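## Task

Scene 1: a small red foam block sits on a shelf in the recessed part of the shelving at the far end of the aisle, and a small cardboard box is on the desk. Exchange them, putting the cardboard box on the shelf the red block came from and the red block on the desk. The robot must not tip over or finish leaning. Both objects must rest there by themselves at the end, not held up by the robot.

## Robot and tools

ROBOT. A Hello Robot Stretch 4, about 1.6 m tall, with one arm. It has an omni-wheel base (rim within 0.23 m of the base origin), a lift sliding on a mast, a telescoping arm that reaches forward, a wrist with yaw, pitch and roll, and a two-finger gripper with springy steel fingers. Loose objects may occasionally be nudged by outside forces.

FRAMES. Base frame: origin on the floor below the base centre, x ahead, y to the left, z up. hand_pose is reported in this frame: a point between the open fingertips; with all wrist joints at 0 its axes line up with the base frame. Its printed position may be slightly wrong. The odometry frame is where the base frame was when the scene began.

execute_actions. Argument actions: a list holding a single action, or empty (then it only reports state and pictures). An action contains base, joints, or both, plus optional pace and contact_limits; or it contains only end_of_arm. Everything in one action starts at once and may finish at different moments.
- base: exactly one key, a relative move from where the base last measured itself. translate_m: metres straight ahead (+) or back (-), -2 to 2. strafe_m: metres sideways, left +, -2 to 2. rotate_rad: radians of turn in place, counter-clockwise (left) +, -3.2 to 3.2.
- joints: absolute targets keyed by name, each a single number. lift_m 0 to 1.2 (m, height). arm_m 0 to 0.55 (m, extension). wrist_yaw_rad -1.134 to 4.276 (0 points ahead, + turns left, 3.14 tucked back; over 3.4 the arm can interfere). wrist_pitch_rad -1.117 to 4.259 (0 level, 1.57 pointing down). wrist_roll_rad -1.117 to 4.259 (0 keeps fingers level with each other; + turns the gripper clockwise viewed from behind). gripper_m -0.038 to 0.141 (m of fingertip gap; under 0 the tips squeeze each other). Targets past a range are clipped and reported; other bad values or keys refuse the whole call.
- pace: "slow", "default", "fast" or "max" (base up to 0.1/0.3/0.4/0.6 m/s and 1/2/3/4 rad/s; slower when lift_m is above 0.2).
- contact_limits: {"arm_m": value}, 0 (gentlest) to 0.75 (firmest), default 0.5; the arm stops when it pushes harder than this.
- end_of_arm: "enable_torque" re-powers any wrist or gripper motor that shut off.
- cameras: list from head_camera, head_left_camera, head_right_camera, wrist_camera, all; omitted/null/["all"] gives all, [] gives none.
A joint or base left out of an action may still be driving toward an older target. If a result reports a stop, later calls in the same reply for that scene are skipped. Unfolding the wrist at the start: lift_m 0.4 and wrist_yaw_rad 0 together.

wait: seconds 0 to 10; commands nothing new and returns the same report.
zoom_image: camera (one of the four), region [x0, y0, x1, y1] in pixels of that camera's latest full image, top-left origin, at most 504 x 504.
read_manual: section "licences" (default) returns licence texts only.
finished_scene: scene 1 or 2; ends that scene irreversibly and reveals the next task. Only call it when both objects sit in place unaided.

CAMERAS. head_camera looks forward and downward from the mast top; turn the base to look elsewhere. head_left_camera and head_right_camera are fisheyes beside it, pointing further down, showing the base and arm. wrist_camera looks along the fingers, tips near the bottom of its image.

RESULT LINES. base_status and joint_status: how each motion ended. done (for the base this only means the wheels turned enough, even with slip); off_target (stopped short, may still push); contact_stop_at_<key> (blocked; that part goes slack, a slack lift may sink under load and slack wheels may roll); limit_stop_at_<name>, e.g. own_body (self-collision guard; moving away still works) or tilt (leaning over 6 degrees; lift, arm and wheels go slack until it rights itself); torque_fault (a wrist/gripper motor went limp; send enable_torque); time_out. on_its_own lists uncommanded behaviour; its "held at" is a held target, not a position. lidar_m: 12 distances in m from the base origin, 30-degree sectors starting straight ahead and going counter-clockwise (4th left, 7th behind, 10th right); "-" means nothing seen or closer than 0.25 m; sees roughly 0.15 m up to robot height, misses glass, thin legs, much behind. wrist_depth_mm: 7x7 grid of wrist-camera depths, 100 to 2000 mm, "-" unknown; robot body included. base_odometry: wheel-based x, y, heading (-3.142 to 3.142, left +); slip counts as motion. If turned_by_wheels and turned_by_imu differ by over about 0.1 rad, the base likely bumped or slipped and heading is off by roughly their difference. base_tilt in degrees (forward, right positive) with a fixed bias up to about 1.5. motor_effort: percent of max, + toward higher joint values, bracket is the action's peak (noisy); wheel efforts positive mean turning right. A rest effort flagged as out of range suggests pushing or carrying; a load in a level gripper shifts wrist_pitch_rad effort.

GRIPPING. Command gripper_m smaller than the object; lower squeezes harder and pulls the object inward by up to a third of the shortfall. Gripper reading and done do not prove a hold; a firm grip shows as an effort change in gripper_m when the command is 0 or above. Fingertips pressed on a surface can jam; lift to free them.

AVOID. Do not drop, slam or knock objects, hit things hard, or push very hard. Do not drive or turn with over 1 kg held and arm_m above 0.2, especially fast; steady pushes or pulls with the gripper high or a high contact limit can also tip the robot. Tilting the gripper up (pitch below -0.2) while rolled (roll below -0.4 or above 4) risks self-collision. Avoid torque faults from pressing the gripper against things.

Each tool is called after "Call:" by a JSON object that holds its "name" and its "arguments", one argument or row to a line.

## Session

Call:
{"name": "execute_actions", "arguments": {
  "actions": []
}}

Scene clock: 0.00 s.
base_odometry: x=+0.000 y=+0.000 heading=+0.000 (m, m, rad; odometry frame)
turned_by_wheels: +0.000 (rad since the last result)
turned_by_imu: +0.000 (rad since the last result)
base_tilt: forward=-0.6 right=-0.9 (deg)
lidar_m: 1.44 1.75 2.53 1.32 1.07 1.82 1.44 1.16 1.14 1.28 1.93 1.04
base_status: not commanded
joint_positions: lift_m=+0.219 arm_m=+0.000 wrist_yaw_rad=+3.128 wrist_pitch_rad=+0.011 wrist_roll_rad=-0.004 gripper_m=+0.057
joint_status: not commanded
motor_effort: lift_m=+21 arm_m=-1 wrist_yaw_rad=-1 wrist_pitch_rad=-8 wrist_roll_rad=+0 gripper_m=-4 wheel_0=+0 wheel_1=+0 wheel_2=+1 (%)
hand_pose: x=-0.1162 y=+0.0913 z=+0.3943 quat_wxyz=(+0.007, -0.006, -0.002, +1.000) (m; base frame)
wrist_depth_mm: - 135 135 - - 1708 1537 / - 111 136 - - 1708 1537 / - 118 142 - - 1756 1537 / 139 138 298 - - 1756 1537 / 676 1336 1499 - 1983 1708 1537 / 647 1229 198 1336 194 1336 1336 / 525 842 904 106 931 866 946
pictures: head_camera, head_left_camera, head_right_camera, wrist_camera
Images, in order (width x height): head_camera 420x560, head_left_camera 420x672, head_right_camera 420x672, wrist_camera 616x392.

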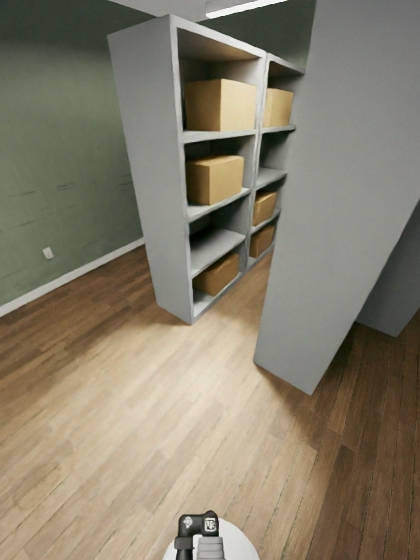

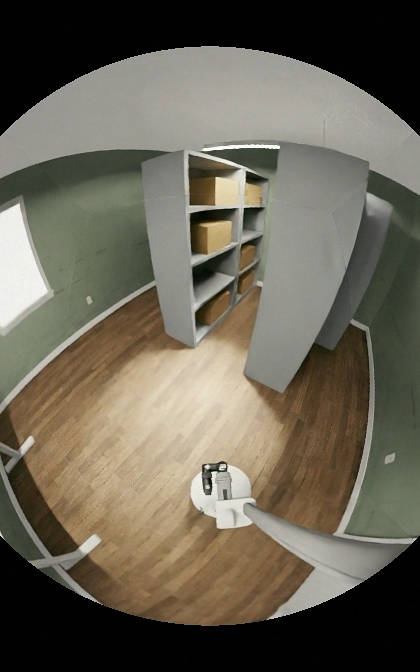

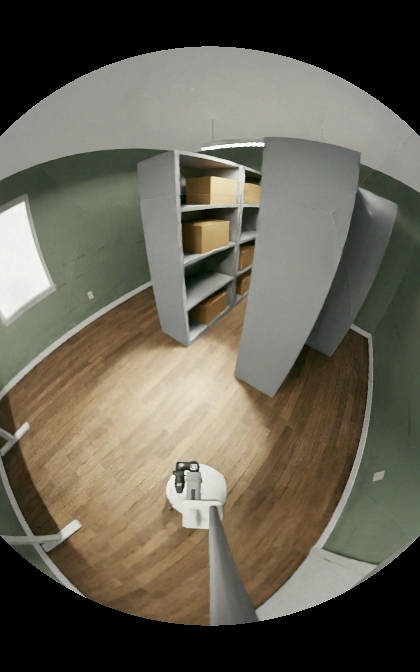

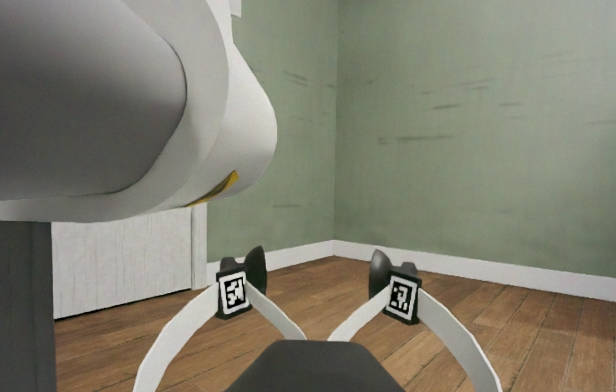

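Call:
{"name": "execute_actions", "arguments": {
  "actions": [
    {"base":{"rotate_rad":1.9},"joints":{"lift_m":0.85,"wrist_yaw_rad":0},"pace":"fast"}
  ]
}}

Scene clock: 5.47 s.
base_odometry: x=+0.000 y=+0.000 heading=+1.900 (m, m, rad; odometry frame)
turned_by_wheels: +1.900 (rad since the last result)
turned_by_imu: +1.904 (rad since the last result)
base_tilt: forward=-0.6 right=-0.9 (deg)
lidar_m: 1.09 1.09 1.76 1.23 1.10 1.21 1.59 1.02 1.06 1.45 2.53 1.56
base_status: done
joint_positions: lift_m=+0.850 arm_m=+0.000 wrist_yaw_rad=+0.000 wrist_pitch_rad=+0.011 wrist_roll_rad=-0.004 gripper_m=+0.057
joint_status: all done
motor_effort: lift_m=+26(29) arm_m=-1(1) wrist_yaw_rad=-1(7) wrist_pitch_rad=-6(7) wrist_roll_rad=+0(0) gripper_m=-3(1) wheel_0=-1(8) wheel_1=+0(8) wheel_2=+0(10) (%)
hand_pose: x=+0.4596 y=-0.0873 z=+1.0245 quat_wxyz=(+1.000, -0.002, +0.006, +0.000) (m; base frame)
wrist_depth_mm: 1366 1499 1708 1921 - - - / 1336 1537 1661 1921 - - - / 1366 1499 1708 1921 - - - / 1397 1464 1661 1863 - - - / 1430 1464 946 1921 - - - / 1430 1537 198 - 193 - - / 1397 1499 1708 106 1921 - -
pictures: head_camera, head_left_camera, head_right_camera, wrist_camera
Images, in order (width x height): head_camera 420x560, head_left_camera 420x672, head_right_camera 420x672, wrist_camera 616x392.

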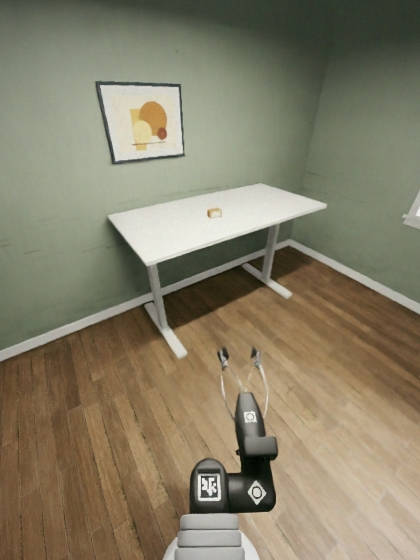

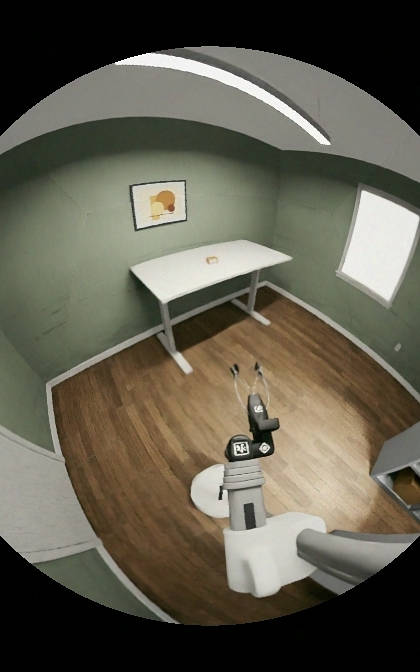

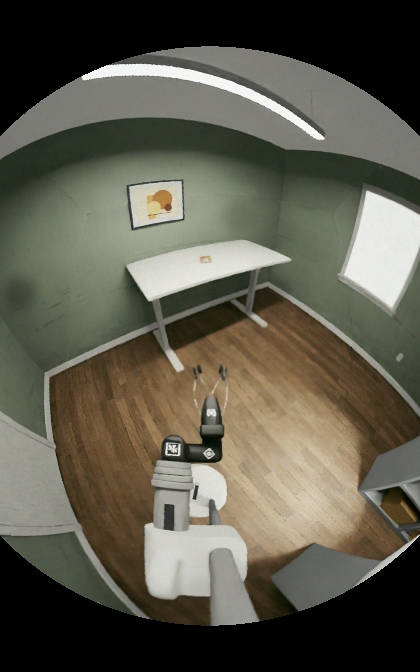

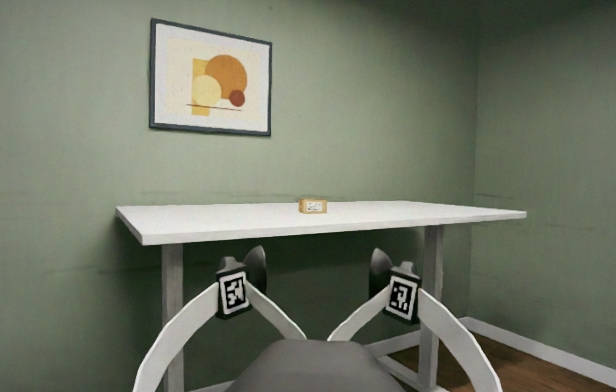

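Call:
{"name": "execute_actions", "arguments": {
  "actions": [
    {"base":{"translate_m":0.7},"joints":{"lift_m":0.95,"gripper_m":0.141},"pace":"fast"}
  ],
  "cameras": ["head_camera","wrist_camera"]
}}

Call:
{"name": "zoom_image", "arguments": {
  "camera": "head_camera",
  "region": [120,180,320,330]
}}

Scene clock: 15.20 s.
base_odometry: x=-0.226 y=+0.662 heading=+1.900 (m, m, rad; odometry frame)
turned_by_wheels: +0.000 (rad since the last result)
turned_by_imu: +0.002 (rad since the last result)
base_tilt: forward=-0.6 right=-0.9 (deg)
lidar_m: 0.46 0.43 1.27 1.63 1.50 1.57 2.09 1.62 1.76 2.26 2.14 0.67
base_status: done
joint_positions: lift_m=+0.950 arm_m=+0.000 wrist_yaw_rad=+0.000 wrist_pitch_rad=+0.011 wrist_roll_rad=-0.004 gripper_m=+0.141
joint_status: all done
motor_effort: lift_m=+25(27) arm_m=-1(1) wrist_yaw_rad=-1(2) wrist_pitch_rad=-5(5) wrist_roll_rad=+0(0) gripper_m=-1(2) wheel_0=+1(5) wheel_1=+1(3) wheel_2=+1(11) (%)
hand_pose: x=+0.4596 y=-0.0874 z=+1.1246 quat_wxyz=(+1.000, -0.002, +0.006, +0.000) (m; base frame)
wrist_depth_mm: 866 960 1078 1229 1430 1708 1808 / 878 960 1078 1255 1499 1756 1808 / 891 976 1098 1255 1464 1756 1756 / 917 1008 1138 1281 1499 1808 1808 / 904 976 1098 1160 1182 1229 1756 / 627 585 564 647 580 211 750 / 455 452 462 106 473 539 1808
pictures: head_camera, wrist_camera
Images, in order (width x height): head_camera 420x560, wrist_camera 616x392.

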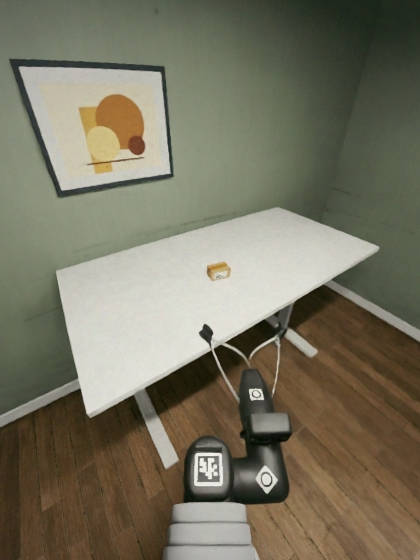

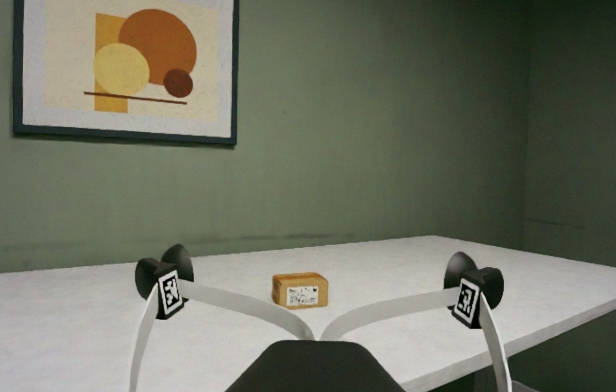

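Region (120, 180, 320, 330) of head_camera's 420x560 image, scaled by 2.520, with more detail than that image has; it fills the top 378 rows of this view, and the rest is white.

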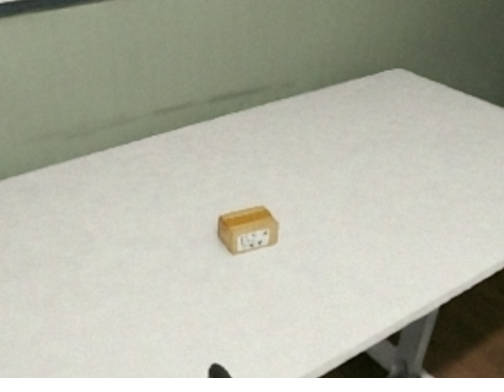

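Call:
{"name": "execute_actions", "arguments": {
  "actions": [
    {"base":{"rotate_rad":0.55},"pace":"fast"}
  ],
  "cameras": []
}}

Call:
{"name": "execute_actions", "arguments": {
  "actions": [
    {"base":{"strafe_m":-0.43},"joints":{"lift_m":0.88},"pace":"fast"}
  ],
  "cameras": ["head_camera","wrist_camera"]
}}

Scene clock: 20.33 s.
base_odometry: x=-0.226 y=+0.662 heading=+2.450 (m, m, rad; odometry frame)
turned_by_wheels: +0.550 (rad since the last result)
turned_by_imu: +0.552 (rad since the last result)
base_tilt: forward=-0.6 right=-0.9 (deg)
lidar_m: 0.44 1.26 1.61 1.48 1.57 2.16 1.64 1.73 2.22 2.13 0.66 0.46
base_status: done
joint_positions: lift_m=+0.950 arm_m=+0.000 wrist_yaw_rad=+0.000 wrist_pitch_rad=+0.011 wrist_roll_rad=-0.004 gripper_m=+0.141
joint_status: not commanded
motor_effort: lift_m=+25(25) arm_m=-1(1) wrist_yaw_rad=-1(1) wrist_pitch_rad=-7(4) wrist_roll_rad=+0(0) gripper_m=+1(1) wheel_0=-1(5) wheel_1=+0(6) wheel_2=-2(7) (%)
hand_pose: x=+0.4596 y=-0.0874 z=+1.1246 quat_wxyz=(+1.000, -0.002, +0.006, +0.000) (m; base frame)
wrist_depth_mm: 1008 1008 1008 976 991 976 976 / 1008 1025 1008 991 976 991 991 / 1025 1025 1042 1008 991 1008 1008 / 1025 1025 1008 1025 1025 1025 991 / 1042 1025 1025 1025 1008 1025 1025 / 1025 1042 603 676 574 210 683 / 1042 1060 462 106 469 469 484
pictures: none
No camera images: the call's "cameras" was empty. Leave "cameras" out to get every camera's image.

Scene clock: 22.80 s.
base_odometry: x=+0.048 y=+0.994 heading=+2.450 (m, m, rad; odometry frame)
turned_by_wheels: +0.000 (rad since the last result)
turned_by_imu: +0.002 (rad since the last result)
base_tilt: forward=-0.6 right=-1.0 (deg)
lidar_m: 0.43 0.46 0.65 1.95 2.04 1.72 1.62 1.68 1.81 1.72 0.67 0.46
base_status: done
joint_positions: lift_m=+0.880 arm_m=+0.000 wrist_yaw_rad=+0.000 wrist_pitch_rad=+0.011 wrist_roll_rad=-0.004 gripper_m=+0.141
joint_status: all done
motor_effort: lift_m=+16(24) arm_m=-1(1) wrist_yaw_rad=-1(1) wrist_pitch_rad=-5(7) wrist_roll_rad=+0(0) gripper_m=+2(0) wheel_0=-2(12) wheel_1=+1(12) wheel_2=+0(0) (%)
hand_pose: x=+0.4596 y=-0.0874 z=+1.0554 quat_wxyz=(+1.000, -0.002, +0.006, +0.000) (m; base frame)
wrist_depth_mm: 1025 1008 991 991 1008 1008 1008 / 1042 1025 1008 991 1008 1008 991 / 1025 1025 1025 1008 1025 1008 1025 / 1042 1042 1042 1025 1008 1025 1025 / 750 768 798 820 831 854 866 / 445 413 397 473 407 211 480 / 322 315 325 106 332 330 351
pictures: head_camera, wrist_camera
Images, in order (width x height): head_camera 420x560, wrist_camera 616x392.

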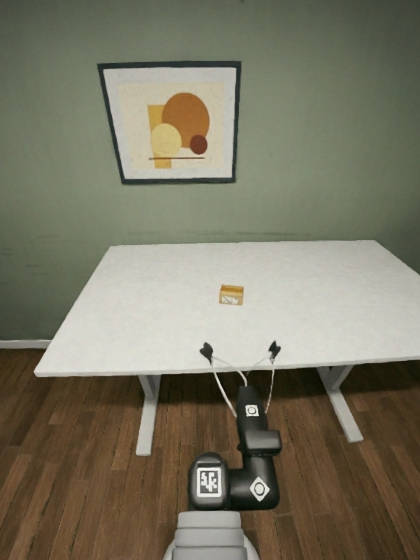

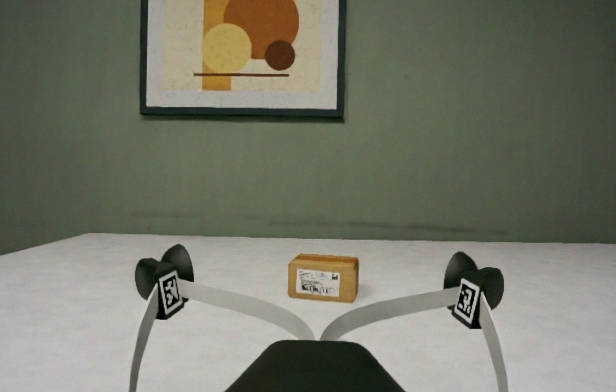

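Call:
{"name": "execute_actions", "arguments": {
  "actions": [
    {"joints":{"lift_m":0.90,"wrist_pitch_rad":0.3,"arm_m":0.2},"pace":"fast"}
  ],
  "cameras": ["head_camera","wrist_camera"]
}}

Scene clock: 27.23 s.
base_odometry: x=+0.048 y=+0.994 heading=+2.450 (m, m, rad; odometry frame)
turned_by_wheels: +0.000 (rad since the last result)
turned_by_imu: +0.002 (rad since the last result)
base_tilt: forward=-0.6 right=-1.0 (deg)
lidar_m: 0.43 0.46 0.61 1.94 2.00 1.71 1.63 1.67 1.78 1.70 0.66 0.49
base_status: not commanded
joint_positions: lift_m=+0.900 arm_m=+0.199 wrist_yaw_rad=+0.000 wrist_pitch_rad=+0.302 wrist_roll_rad=-0.004 gripper_m=+0.141
joint_status: all done
motor_effort: lift_m=+26(27) arm_m=+5(5) wrist_yaw_rad=-1(0) wrist_pitch_rad=-3(6) wrist_roll_rad=+0(0) gripper_m=+0(4) wheel_0=-2(2) wheel_1=+1(1) wheel_2=+0(0) (%)
hand_pose: x=+0.6454 y=-0.0874 z=+0.9920 quat_wxyz=(+0.989, -0.002, +0.150, +0.000) (m; base frame)
wrist_depth_mm: 759 750 750 750 741 750 732 / 788 798 798 778 788 778 768 / 820 809 820 820 809 809 798 / 466 469 473 329 480 484 488 / 329 332 334 309 322 342 340 / 254 244 238 262 240 211 262 / 211 209 211 106 213 213 220
pictures: head_camera, wrist_camera
Images, in order (width x height): head_camera 420x560, wrist_camera 616x392.

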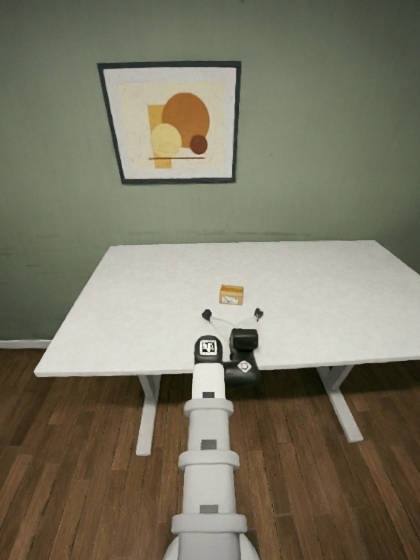

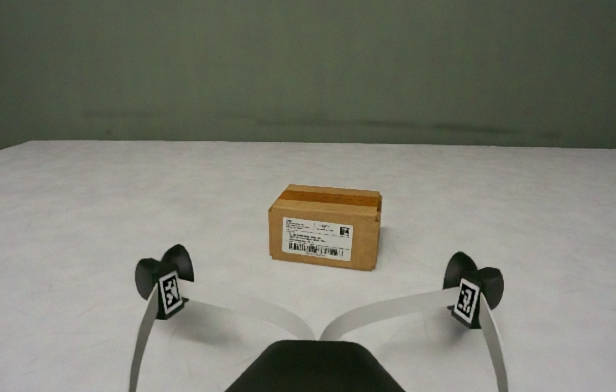

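Call:
{"name": "execute_actions", "arguments": {
  "actions": [
    {"joints":{"lift_m":0.892,"arm_m":0.31}}
  ],
  "cameras": ["head_camera","wrist_camera"]
}}

Scene clock: 31.27 s.
base_odometry: x=+0.048 y=+0.994 heading=+2.450 (m, m, rad; odometry frame)
turned_by_wheels: +0.000 (rad since the last result)
turned_by_imu: +0.001 (rad since the last result)
base_tilt: forward=-0.6 right=-1.1 (deg)
lidar_m: 0.45 0.44 0.62 1.95 2.02 1.69 1.64 1.65 1.80 1.71 0.66 0.47
base_status: not commanded
joint_positions: lift_m=+0.892 arm_m=+0.309 wrist_yaw_rad=+0.000 wrist_pitch_rad=+0.302 wrist_roll_rad=-0.004 gripper_m=+0.141
joint_status: all done
motor_effort: lift_m=+16(26) arm_m=+5(6) wrist_yaw_rad=-1(1) wrist_pitch_rad=-5(5) wrist_roll_rad=+0(0) gripper_m=+1(0) wheel_0=-2(2) wheel_1=+1(1) wheel_2=+0(0) (%)
hand_pose: x=+0.7554 y=-0.0874 z=+0.9849 quat_wxyz=(+0.989, -0.002, +0.150, +0.000) (m; base frame)
wrist_depth_mm: 654 654 654 647 640 640 647 / 683 691 691 676 676 676 676 / 707 707 707 707 707 699 699 / 442 449 452 452 455 462 466 / 314 317 319 217 290 325 327 / 241 233 213 196 187 210 249 / 200 198 202 106 198 202 206
pictures: head_camera, wrist_camera
Images, in order (width x height): head_camera 420x560, wrist_camera 616x392.

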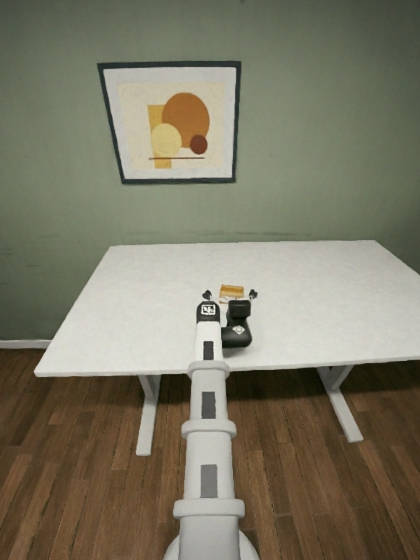

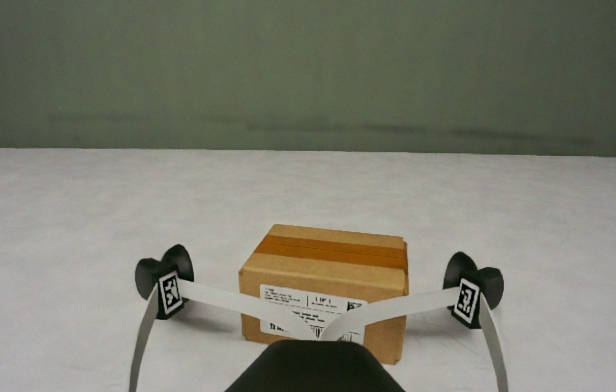

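Call:
{"name": "execute_actions", "arguments": {
  "actions": [
    {"joints":{"lift_m":0.883,"arm_m":0.303,"gripper_m":0.03}}
  ],
  "cameras": ["wrist_camera"]
}}

Scene clock: 35.43 s.
base_odometry: x=+0.048 y=+0.994 heading=+2.450 (m, m, rad; odometry frame)
turned_by_wheels: +0.000 (rad since the last result)
turned_by_imu: +0.002 (rad since the last result)
base_tilt: forward=-0.6 right=-0.9 (deg)
lidar_m: 0.44 0.46 0.61 1.95 2.00 1.70 1.64 1.68 1.80 1.70 0.68 0.48
base_status: not commanded
joint_positions: lift_m=+0.883 arm_m=+0.304 wrist_yaw_rad=+0.000 wrist_pitch_rad=+0.303 wrist_roll_rad=-0.004 gripper_m=+0.030
joint_status: all done
motor_effort: lift_m=+16(15) arm_m=-5(7) wrist_yaw_rad=-1(1) wrist_pitch_rad=-8(6) wrist_roll_rad=+0(0) gripper_m=-21(21) wheel_0=-2(2) wheel_1=+1(1) wheel_2=+0(0) (%)
hand_pose: x=+0.7502 y=-0.0875 z=+0.9756 quat_wxyz=(+0.989, -0.002, +0.151, +0.000) (m; base frame)
wrist_depth_mm: 661 654 654 654 647 647 640 / 691 691 691 691 676 683 676 / 715 707 715 715 699 699 699 / 415 415 421 421 427 430 436 / 294 297 206 187 204 304 304 / 227 178 188 183 180 178 233 / 187 186 187 106 187 182 189
pictures: wrist_camera
Images, in order (width x height): wrist_camera 616x392.

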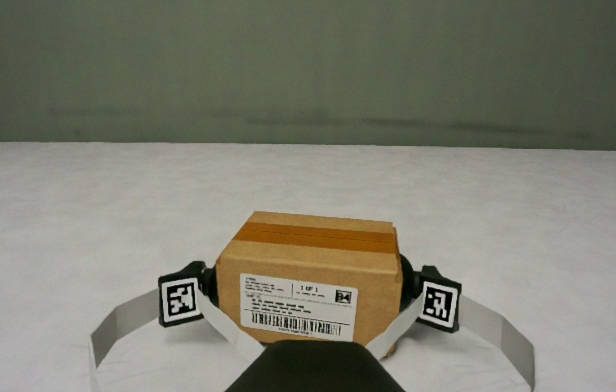

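Call:
{"name": "execute_actions", "arguments": {
  "actions": [
    {"joints":{"lift_m":0.95}}
  ],
  "cameras": ["wrist_camera"]
}}

Call:
{"name": "execute_actions", "arguments": {
  "actions": [
    {"base":{"rotate_rad":-3.14},"joints":{"arm_m":0}}
  ]
}}

Scene clock: 38.93 s.
base_odometry: x=+0.048 y=+0.994 heading=+2.450 (m, m, rad; odometry frame)
turned_by_wheels: +0.000 (rad since the last result)
turned_by_imu: +0.001 (rad since the last result)
base_tilt: forward=-0.6 right=-0.9 (deg)
lidar_m: 0.45 0.46 0.64 1.93 2.01 1.73 1.63 1.67 1.79 1.69 0.69 0.45
base_status: not commanded
joint_positions: lift_m=+0.950 arm_m=+0.304 wrist_yaw_rad=+0.000 wrist_pitch_rad=+0.303 wrist_roll_rad=-0.004 gripper_m=+0.030
joint_status: all done
motor_effort: lift_m=+27(28) arm_m=-5(5) wrist_yaw_rad=+0(1) wrist_pitch_rad=-8(8) wrist_roll_rad=+0(0) gripper_m=-22(23) wheel_0=-2(2) wheel_1=+1(1) wheel_2=+0(0) (%)
hand_pose: x=+0.7502 y=-0.0875 z=+1.0416 quat_wxyz=(+0.989, -0.002, +0.151, +0.000) (m; base frame)
wrist_depth_mm: 668 661 654 647 647 647 654 / 691 691 691 683 683 676 668 / 723 723 723 723 715 715 715 / 603 609 615 621 621 621 634 / 427 430 207 186 204 445 442 / 330 178 188 183 180 178 340 / 274 272 274 106 271 266 274
pictures: wrist_camera
Images, in order (width x height): wrist_camera 616x392.

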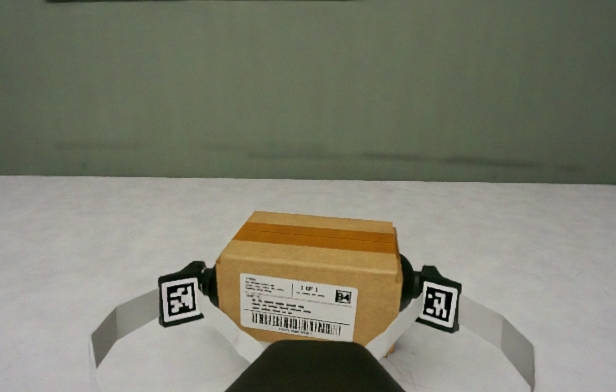

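Scene clock: 42.00 s.
base_odometry: x=+0.048 y=+0.994 heading=-0.690 (m, m, rad; odometry frame)
turned_by_wheels: -3.140 (rad since the last result)
turned_by_imu: -3.143 (rad since the last result)
base_tilt: forward=-0.6 right=-1.0 (deg)
lidar_m: 1.62 1.68 1.83 1.71 0.71 0.47 0.45 0.45 0.64 1.92 2.00 1.71
base_status: done
joint_positions: lift_m=+0.950 arm_m=+0.001 wrist_yaw_rad=+0.000 wrist_pitch_rad=+0.303 wrist_roll_rad=-0.004 gripper_m=+0.030
joint_status: all done
motor_effort: lift_m=+26(27) arm_m=-6(5) wrist_yaw_rad=+0(3) wrist_pitch_rad=-8(10) wrist_roll_rad=+0(0) gripper_m=-22(20) wheel_0=+1(5) wheel_1=+1(6) wheel_2=+1(8) (%)
hand_pose: x=+0.4473 y=-0.0875 z=+1.0417 quat_wxyz=(+0.989, -0.002, +0.151, +0.000) (m; base frame)
wrist_depth_mm: - 1281 1281 - - 1255 - / - 1308 1336 - - 1336 - / - 1430 1430 - 1430 1430 - / - 1499 1499 - 1499 1464 - / - 1618 207 186 204 1537 - / 1808 178 187 184 180 178 1863 / 1537 1499 1499 106 1499 1464 1576
pictures: head_camera, head_left_camera, head_right_camera, wrist_camera
Images, in order (width x height): head_camera 420x560, head_left_camera 420x672, head_right_camera 420x672, wrist_camera 616x392.

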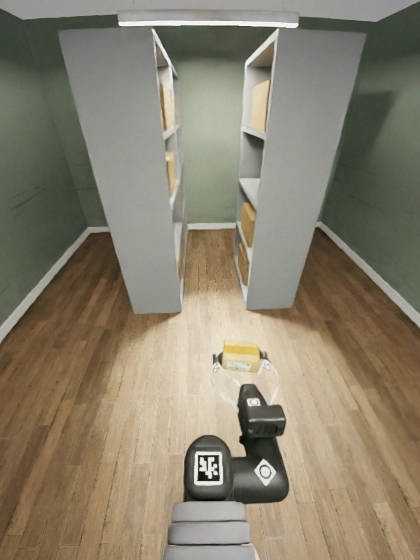

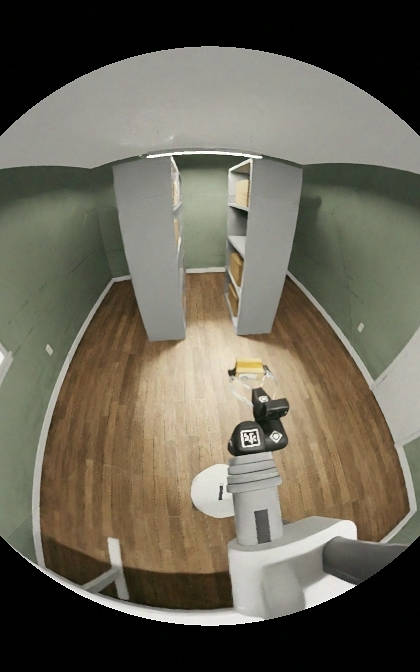

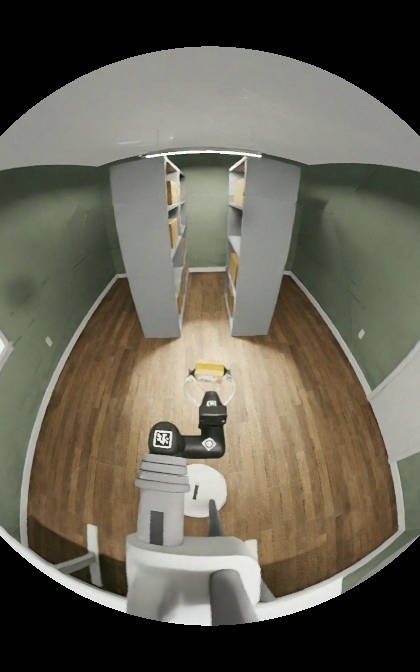

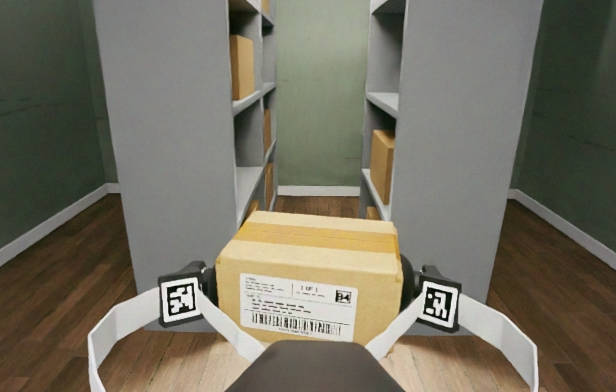

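Nearly lined up with the aisle (about 0.7 m wide).

Call:
{"name": "execute_actions", "arguments": {
  "actions": [
    {"base":{"translate_m":1.7},"pace":"fast"}
  ]
}}

Scene clock: 48.97 s.
base_odometry: x=+1.359 y=-0.088 heading=-0.690 (m, m, rad; odometry frame)
turned_by_wheels: +0.000 (rad since the last result)
turned_by_imu: +0.002 (rad since the last result)
base_tilt: forward=-0.6 right=-1.0 (deg)
lidar_m: 1.16 0.37 0.25 0.25 0.28 2.35 2.52 2.86 2.06 0.32 0.35 0.43
base_status: done
joint_positions: lift_m=+0.950 arm_m=+0.001 wrist_yaw_rad=+0.000 wrist_pitch_rad=+0.303 wrist_roll_rad=-0.004 gripper_m=+0.030
joint_status: not commanded
motor_effort: lift_m=+26(26) arm_m=-5(6) wrist_yaw_rad=-1(1) wrist_pitch_rad=-10(9) wrist_roll_rad=+0(0) gripper_m=-21(23) wheel_0=+1(7) wheel_1=+0(4) wheel_2=+1(12) (%)
hand_pose: x=+0.4472 y=-0.0874 z=+1.0417 quat_wxyz=(+0.989, -0.002, +0.151, +0.000) (m; base frame)
wrist_depth_mm: 530 1366 1397 1430 1430 1397 517 / 549 1464 1464 1499 1499 554 539 / 574 842 1537 1537 1576 580 569 / 539 931 1618 1618 1618 585 521 / 634 750 207 186 204 634 397 / 691 178 187 183 180 178 668 / 723 788 1229 106 1464 715 473
pictures: head_camera, head_left_camera, head_right_camera, wrist_camera
Images, in order (width x height): head_camera 420x560, head_left_camera 420x672, head_right_camera 420x672, wrist_camera 616x392.

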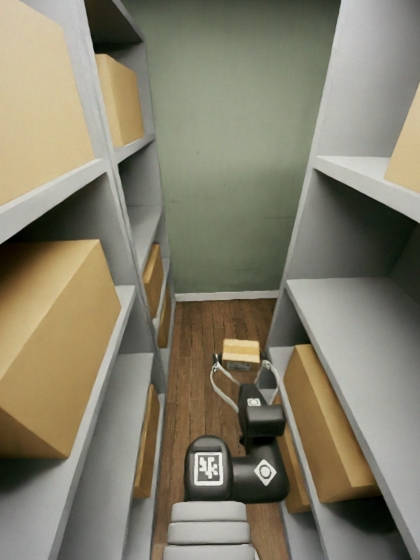

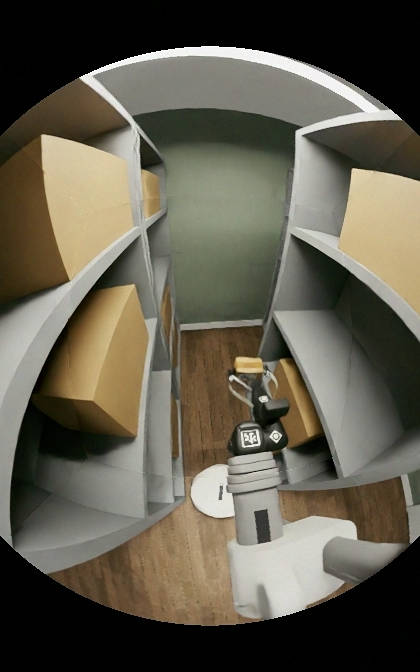

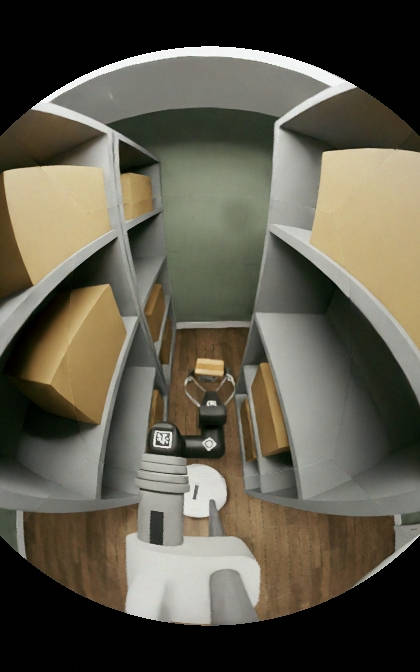

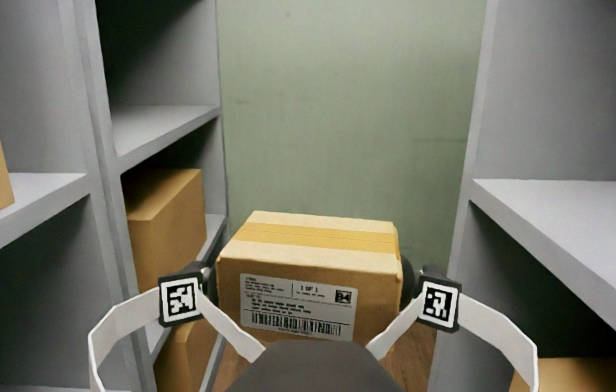

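Call:
{"name": "execute_actions", "arguments": {
  "actions": [
    {"base":{"translate_m":0.6},"pace":"fast"}
  ],
  "cameras": ["head_camera","head_right_camera"]
}}

Scene clock: 54.10 s.
base_odometry: x=+1.822 y=-0.470 heading=-0.690 (m, m, rad; odometry frame)
turned_by_wheels: +0.000 (rad since the last result)
turned_by_imu: +0.002 (rad since the last result)
base_tilt: forward=-0.6 right=-1.0 (deg)
lidar_m: 1.18 0.42 0.28 0.25 0.28 0.38 3.64 0.47 0.33 0.30 0.31 1.08
base_status: done
joint_positions: lift_m=+0.950 arm_m=+0.001 wrist_yaw_rad=+0.000 wrist_pitch_rad=+0.303 wrist_roll_rad=-0.004 gripper_m=+0.030
joint_status: not commanded
motor_effort: lift_m=+26(26) arm_m=-5(5) wrist_yaw_rad=-1(1) wrist_pitch_rad=-9(12) wrist_roll_rad=+0(0) gripper_m=-20(21) wheel_0=+1(8) wheel_1=+0(8) wheel_2=+1(12) (%)
hand_pose: x=+0.4472 y=-0.0874 z=+1.0417 quat_wxyz=(+0.989, -0.002, +0.151, +0.000) (m; base frame)
wrist_depth_mm: 842 842 878 866 878 866 866 / 878 891 917 917 917 904 904 / 842 891 960 960 960 960 946 / 585 960 1025 991 1025 1008 976 / 732 1008 207 186 204 1078 1025 / 591 177 188 183 180 178 1060 / 569 878 1182 106 1205 1205 1118
pictures: head_camera, head_right_camera
Images, in order (width x height): head_camera 420x560, head_right_camera 420x672.

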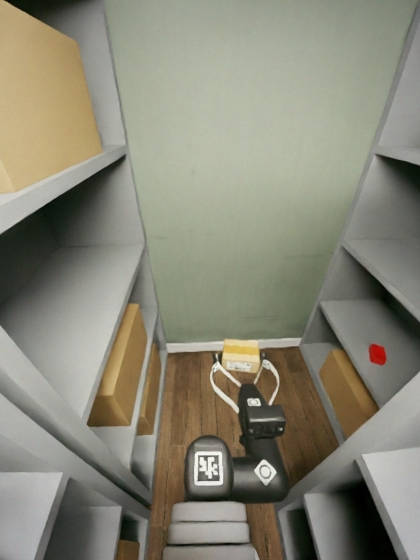

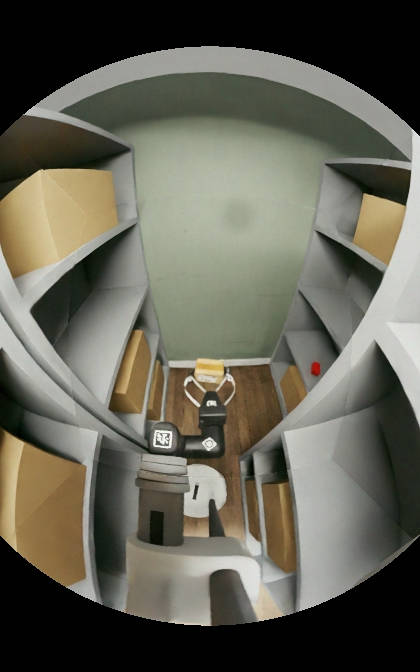

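Call:
{"name": "execute_actions", "arguments": {
  "actions": [
    {"base":{"translate_m":0.6},"joints":{"lift_m":0.62},"pace":"fast"}
  ],
  "cameras": []
}}

Call:
{"name": "execute_actions", "arguments": {
  "actions": [
    {"base":{"rotate_rad":-1.545}}
  ]
}}

Scene clock: 59.63 s.
base_odometry: x=+2.285 y=-0.852 heading=-0.690 (m, m, rad; odometry frame)
turned_by_wheels: +0.000 (rad since the last result)
turned_by_imu: +0.002 (rad since the last result)
base_tilt: forward=-0.5 right=-1.0 (deg)
lidar_m: 0.59 0.44 0.31 0.27 0.30 0.42 1.10 0.46 0.47 0.72 0.77 0.62
base_status: done
joint_positions: lift_m=+0.620 arm_m=+0.001 wrist_yaw_rad=+0.000 wrist_pitch_rad=+0.303 wrist_roll_rad=-0.004 gripper_m=+0.030
joint_status: all done
motor_effort: lift_m=+17(24) arm_m=-5(5) wrist_yaw_rad=-1(0) wrist_pitch_rad=-9(8) wrist_roll_rad=+0(0) gripper_m=-20(21) wheel_0=+1(6) wheel_1=+0(4) wheel_2=+1(10) (%)
hand_pose: x=+0.4472 y=-0.0874 z=+0.7124 quat_wxyz=(+0.989, -0.002, +0.151, +0.000) (m; base frame)
wrist_depth_mm: 329 330 329 327 327 325 327 / 343 345 343 343 343 342 342 / 362 362 362 362 359 359 359 / 382 384 379 377 379 379 377 / 404 404 207 186 204 402 402 / 430 178 187 183 180 178 424 / 455 459 455 106 449 452 445
pictures: none
No camera images: the call's "cameras" was empty. Leave "cameras" out to get every camera's image.

Scene clock: 61.67 s.
base_odometry: x=+2.285 y=-0.852 heading=-2.235 (m, m, rad; odometry frame)
turned_by_wheels: -1.545 (rad since the last result)
turned_by_imu: -1.546 (rad since the last result)
base_tilt: forward=-0.6 right=-1.0 (deg)
lidar_m: 0.73 0.77 0.61 0.57 0.43 0.29 0.28 0.32 0.41 1.10 0.45 0.45
base_status: done
joint_positions: lift_m=+0.620 arm_m=+0.001 wrist_yaw_rad=+0.000 wrist_pitch_rad=+0.303 wrist_roll_rad=-0.004 gripper_m=+0.030
joint_status: not commanded
motor_effort: lift_m=+17(17) arm_m=-5(5) wrist_yaw_rad=+0(2) wrist_pitch_rad=-8(10) wrist_roll_rad=+0(0) gripper_m=-20(21) wheel_0=+1(6) wheel_1=+1(7) wheel_2=+0(9) (%)
hand_pose: x=+0.4472 y=-0.0875 z=+0.7124 quat_wxyz=(+0.989, -0.002, +0.151, +0.000) (m; base frame)
wrist_depth_mm: 866 878 878 878 854 517 402 / 878 931 931 917 904 492 392 / 891 991 976 976 931 512 392 / 820 866 878 878 798 535 389 / 609 621 207 187 204 559 389 / 904 178 188 184 180 178 384 / 904 676 683 106 654 554 379
pictures: head_camera, head_left_camera, head_right_camera, wrist_camera
Images, in order (width x height): head_camera 420x560, head_left_camera 420x672, head_right_camera 420x672, wrist_camera 616x392.

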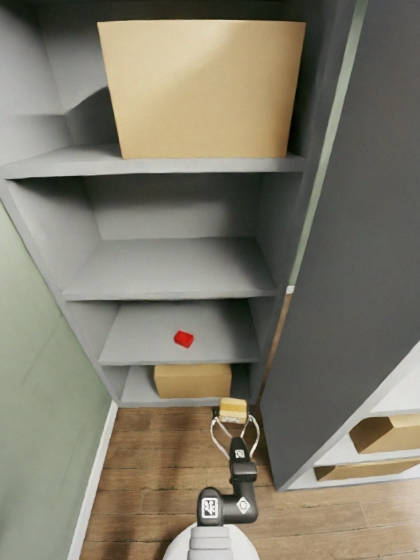

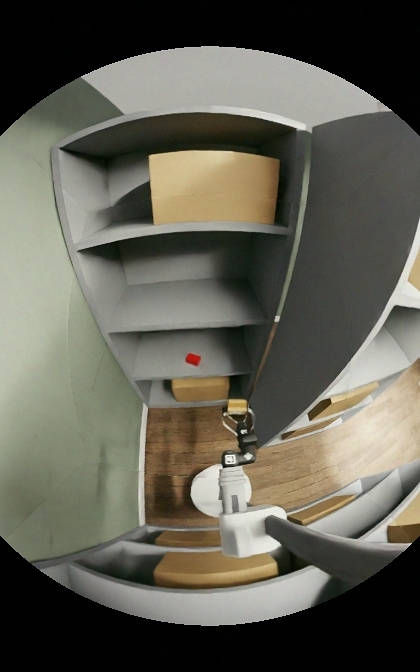

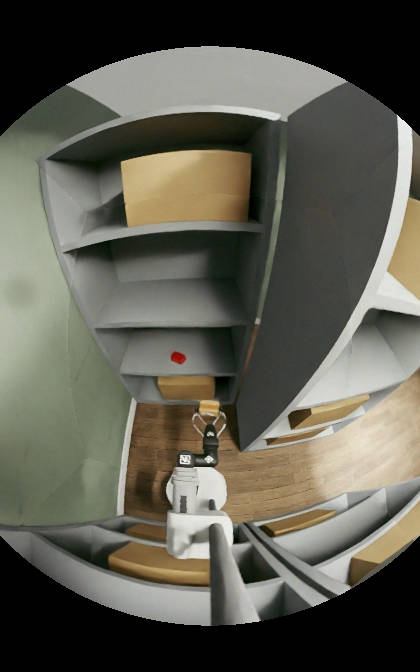

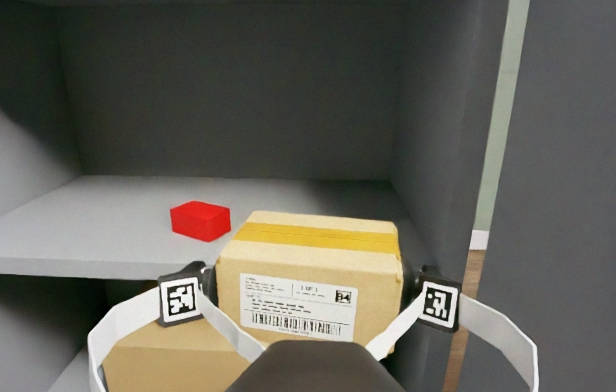

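Call:
{"name": "execute_actions", "arguments": {
  "actions": [
    {"joints":{"lift_m":0.50,"arm_m":0.46},"pace":"fast"}
  ],
  "cameras": ["head_camera","wrist_camera"]
}}

Scene clock: 65.17 s.
base_odometry: x=+2.285 y=-0.852 heading=-2.235 (m, m, rad; odometry frame)
turned_by_wheels: +0.000 (rad since the last result)
turned_by_imu: +0.001 (rad since the last result)
base_tilt: forward=-0.5 right=-1.0 (deg)
lidar_m: 0.72 0.74 0.62 0.58 0.43 0.32 0.28 0.29 0.42 1.10 0.42 0.46
base_status: not commanded
joint_positions: lift_m=+0.500 arm_m=+0.459 wrist_yaw_rad=+0.000 wrist_pitch_rad=+0.303 wrist_roll_rad=-0.004 gripper_m=+0.030
joint_status: all done
motor_effort: lift_m=+16(16) arm_m=+5(5) wrist_yaw_rad=-2(0) wrist_pitch_rad=-10(9) wrist_roll_rad=+0(0) gripper_m=-22(20) wheel_0=+1(1) wheel_1=+1(1) wheel_2=+0(0) (%)
hand_pose: x=+0.9053 y=-0.0874 z=+0.5925 quat_wxyz=(+0.989, -0.002, +0.151, +0.000) (m; base frame)
wrist_depth_mm: 473 469 466 462 459 418 289 / 496 492 492 488 484 415 289 / 521 521 508 508 508 415 290 / 508 512 521 517 521 413 289 / 362 366 207 186 204 355 286 / 273 178 188 183 180 178 274 / 221 229 231 106 229 224 232
pictures: head_camera, wrist_camera
Images, in order (width x height): head_camera 420x560, wrist_camera 616x392.

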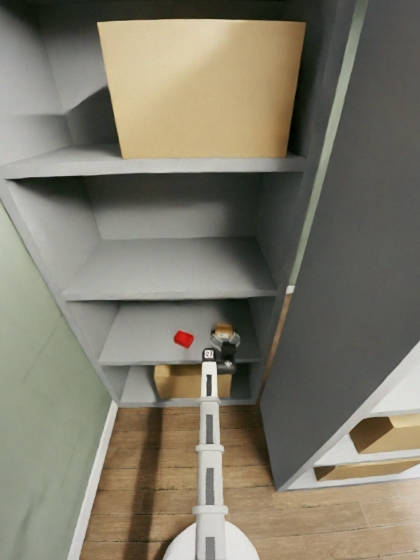

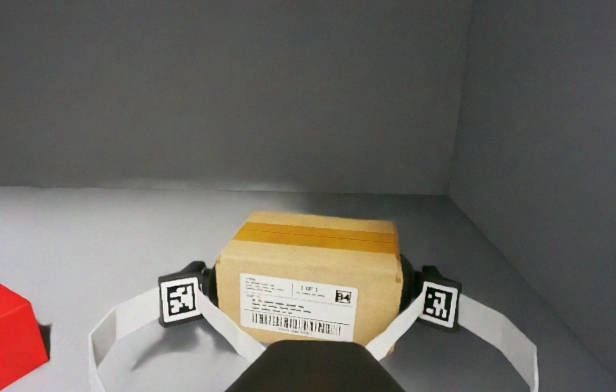

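Call:
{"name": "execute_actions", "arguments": {
  "actions": [
    {"joints":{"lift_m":0.467}}
  ],
  "cameras": []
}}

Call:
{"name": "execute_actions", "arguments": {
  "actions": [
    {"joints":{"gripper_m":0.13}}
  ],
  "cameras": ["wrist_camera"]
}}

Call:
{"name": "execute_actions", "arguments": {
  "actions": [
    {"joints":{"arm_m":0.2,"lift_m":0.475},"pace":"fast"}
  ],
  "cameras": ["wrist_camera","head_camera"]
}}

Scene clock: 68.27 s.
base_odometry: x=+2.285 y=-0.852 heading=-2.235 (m, m, rad; odometry frame)
turned_by_wheels: +0.000 (rad since the last result)
turned_by_imu: +0.001 (rad since the last result)
base_tilt: forward=-0.6 right=-1.0 (deg)
lidar_m: 0.72 0.76 0.62 0.58 0.42 0.32 0.28 0.32 0.40 1.11 0.45 0.47
base_status: not commanded
joint_positions: lift_m=+0.467 arm_m=+0.459 wrist_yaw_rad=+0.000 wrist_pitch_rad=+0.303 wrist_roll_rad=-0.004 gripper_m=+0.030
joint_status: all done
motor_effort: lift_m=+16(15) arm_m=+5(5) wrist_yaw_rad=-2(1) wrist_pitch_rad=-10(9) wrist_roll_rad=+0(0) gripper_m=-20(22) wheel_0=+1(1) wheel_1=+1(1) wheel_2=+0(0) (%)
hand_pose: x=+0.9053 y=-0.0874 z=+0.5595 quat_wxyz=(+0.989, -0.002, +0.151, +0.000) (m; base frame)
wrist_depth_mm: 469 469 466 466 459 418 290 / 496 492 492 488 480 415 290 / 521 521 517 512 504 413 290 / 413 418 418 424 427 382 289 / 293 296 207 186 204 303 279 / 218 178 187 183 180 178 234 / 188 186 188 106 188 182 189
pictures: none
No camera images: the call's "cameras" was empty. Leave "cameras" out to get every camera's image.

Scene clock: 70.20 s.
base_odometry: x=+2.285 y=-0.852 heading=-2.235 (m, m, rad; odometry frame)
turned_by_wheels: +0.000 (rad since the last result)
turned_by_imu: +0.001 (rad since the last result)
base_tilt: forward=-0.6 right=-0.8 (deg)
lidar_m: 0.73 0.77 0.60 0.58 0.42 0.30 0.29 0.31 0.43 1.09 0.45 0.47
base_status: not commanded
joint_positions: lift_m=+0.467 arm_m=+0.459 wrist_yaw_rad=+0.000 wrist_pitch_rad=+0.302 wrist_roll_rad=-0.004 gripper_m=+0.130
joint_status: all done
motor_effort: lift_m=+16(16) arm_m=+5(5) wrist_yaw_rad=-2(1) wrist_pitch_rad=-6(10) wrist_roll_rad=+0(0) gripper_m=+2(26) wheel_0=+1(1) wheel_1=+1(1) wheel_2=+0(0) (%)
hand_pose: x=+0.9054 y=-0.0874 z=+0.5597 quat_wxyz=(+0.989, -0.002, +0.151, +0.000) (m; base frame)
wrist_depth_mm: 469 469 466 462 462 418 290 / 496 492 492 488 480 418 290 / 517 517 512 512 504 415 289 / 418 421 427 427 430 384 289 / 296 298 270 200 225 304 278 / 219 220 213 201 193 216 235 / 189 187 190 106 191 190 193
pictures: wrist_camera
Images, in order (width x height): wrist_camera 616x392.

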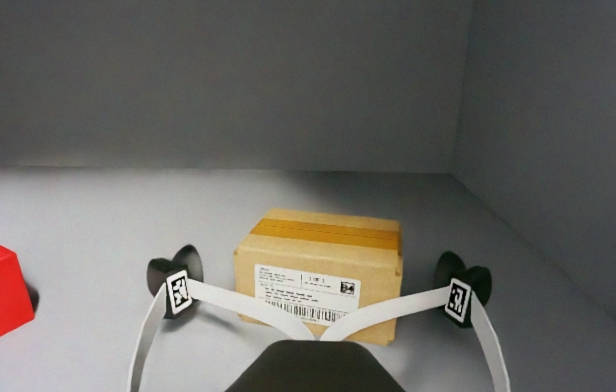

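Scene clock: 71.80 s.
base_odometry: x=+2.285 y=-0.852 heading=-2.235 (m, m, rad; odometry frame)
turned_by_wheels: +0.000 (rad since the last result)
turned_by_imu: +0.001 (rad since the last result)
base_tilt: forward=-0.6 right=-1.0 (deg)
lidar_m: 0.73 0.77 0.62 0.55 0.43 0.31 0.27 0.31 0.41 1.11 0.44 0.44
base_status: not commanded
joint_positions: lift_m=+0.475 arm_m=+0.201 wrist_yaw_rad=+0.000 wrist_pitch_rad=+0.302 wrist_roll_rad=-0.004 gripper_m=+0.130
joint_status: all done
motor_effort: lift_m=+26(27) arm_m=-5(5) wrist_yaw_rad=+0(2) wrist_pitch_rad=-5(7) wrist_roll_rad=+0(0) gripper_m=-1(0) wheel_0=+1(1) wheel_1=+1(1) wheel_2=+0(0) (%)
hand_pose: x=+0.6473 y=-0.0875 z=+0.5670 quat_wxyz=(+0.989, -0.002, +0.150, +0.000) (m; base frame)
wrist_depth_mm: 715 707 707 691 691 427 296 / 750 741 741 741 715 427 303 / 741 750 759 750 691 424 312 / 439 413 449 445 455 394 327 / 355 355 351 351 349 343 347 / 549 517 500 549 668 362 699 / 442 439 445 106 732 410 621
pictures: head_camera, wrist_camera
Images, in order (width x height): head_camera 420x560, wrist_camera 616x392.

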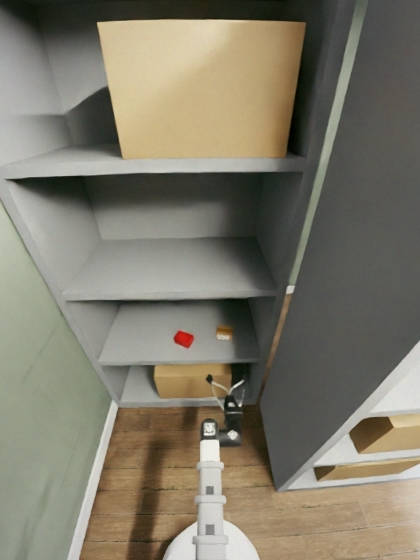

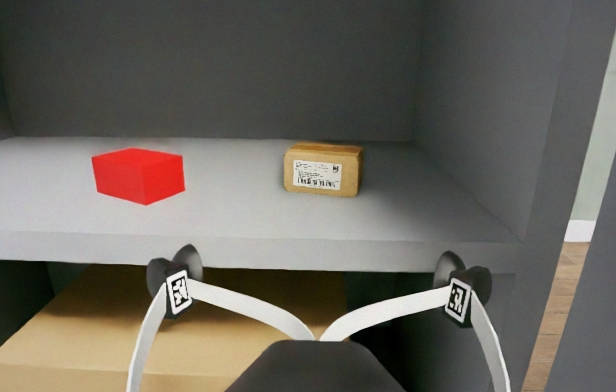

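Call:
{"name": "execute_actions", "arguments": {
  "actions": [
    {"base":{"strafe_m":0.30},"joints":{"wrist_yaw_rad":-0.28,"gripper_m":0.141,"arm_m":0.28}}
  ],
  "cameras": ["wrist_camera","head_camera"]
}}

Scene clock: 78.37 s.
base_odometry: x=+2.521 y=-1.037 heading=-2.235 (m, m, rad; odometry frame)
turned_by_wheels: +0.000 (rad since the last result)
turned_by_imu: +0.001 (rad since the last result)
base_tilt: forward=-0.6 right=-0.9 (deg)
lidar_m: 0.73 0.44 0.31 0.29 0.27 0.31 0.28 0.32 0.43 1.12 0.69 0.78
base_status: done
joint_positions: lift_m=+0.475 arm_m=+0.279 wrist_yaw_rad=-0.280 wrist_pitch_rad=+0.302 wrist_roll_rad=-0.004 gripper_m=+0.141
joint_status: all done
motor_effort: lift_m=+25(26) arm_m=+5(6) wrist_yaw_rad=-1(6) wrist_pitch_rad=-6(6) wrist_roll_rad=+0(0) gripper_m=+0(1) wheel_0=-1(12) wheel_1=+0(7) wheel_2=+0(1) (%)
hand_pose: x=+0.6905 y=-0.1601 z=+0.5671 quat_wxyz=(+0.979, +0.019, +0.149, -0.138) (m; base frame)
wrist_depth_mm: 569 597 634 676 707 640 500 / 597 621 661 699 741 647 508 / 615 647 676 715 768 609 517 / 439 442 387 379 452 449 462 / 312 314 319 320 327 345 368 / 259 267 290 307 330 211 535 / 750 462 449 106 449 449 535
pictures: head_camera, wrist_camera
Images, in order (width x height): head_camera 420x560, wrist_camera 616x392.

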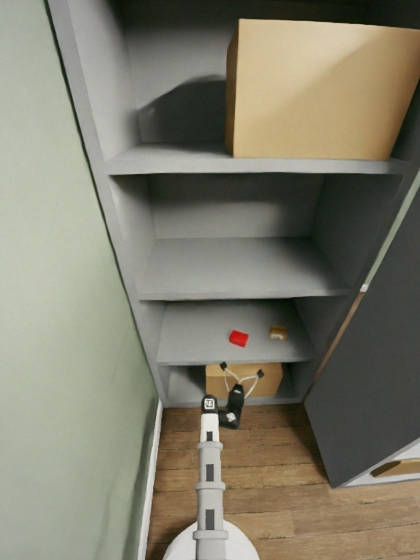

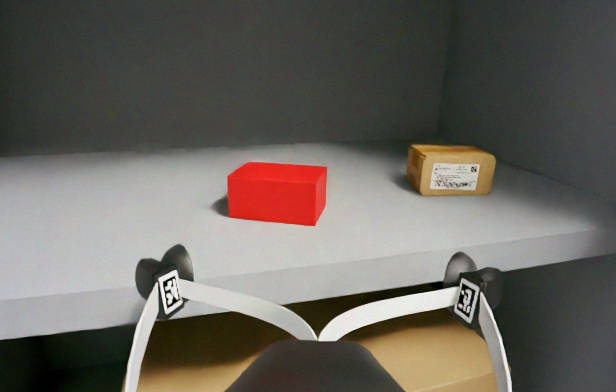

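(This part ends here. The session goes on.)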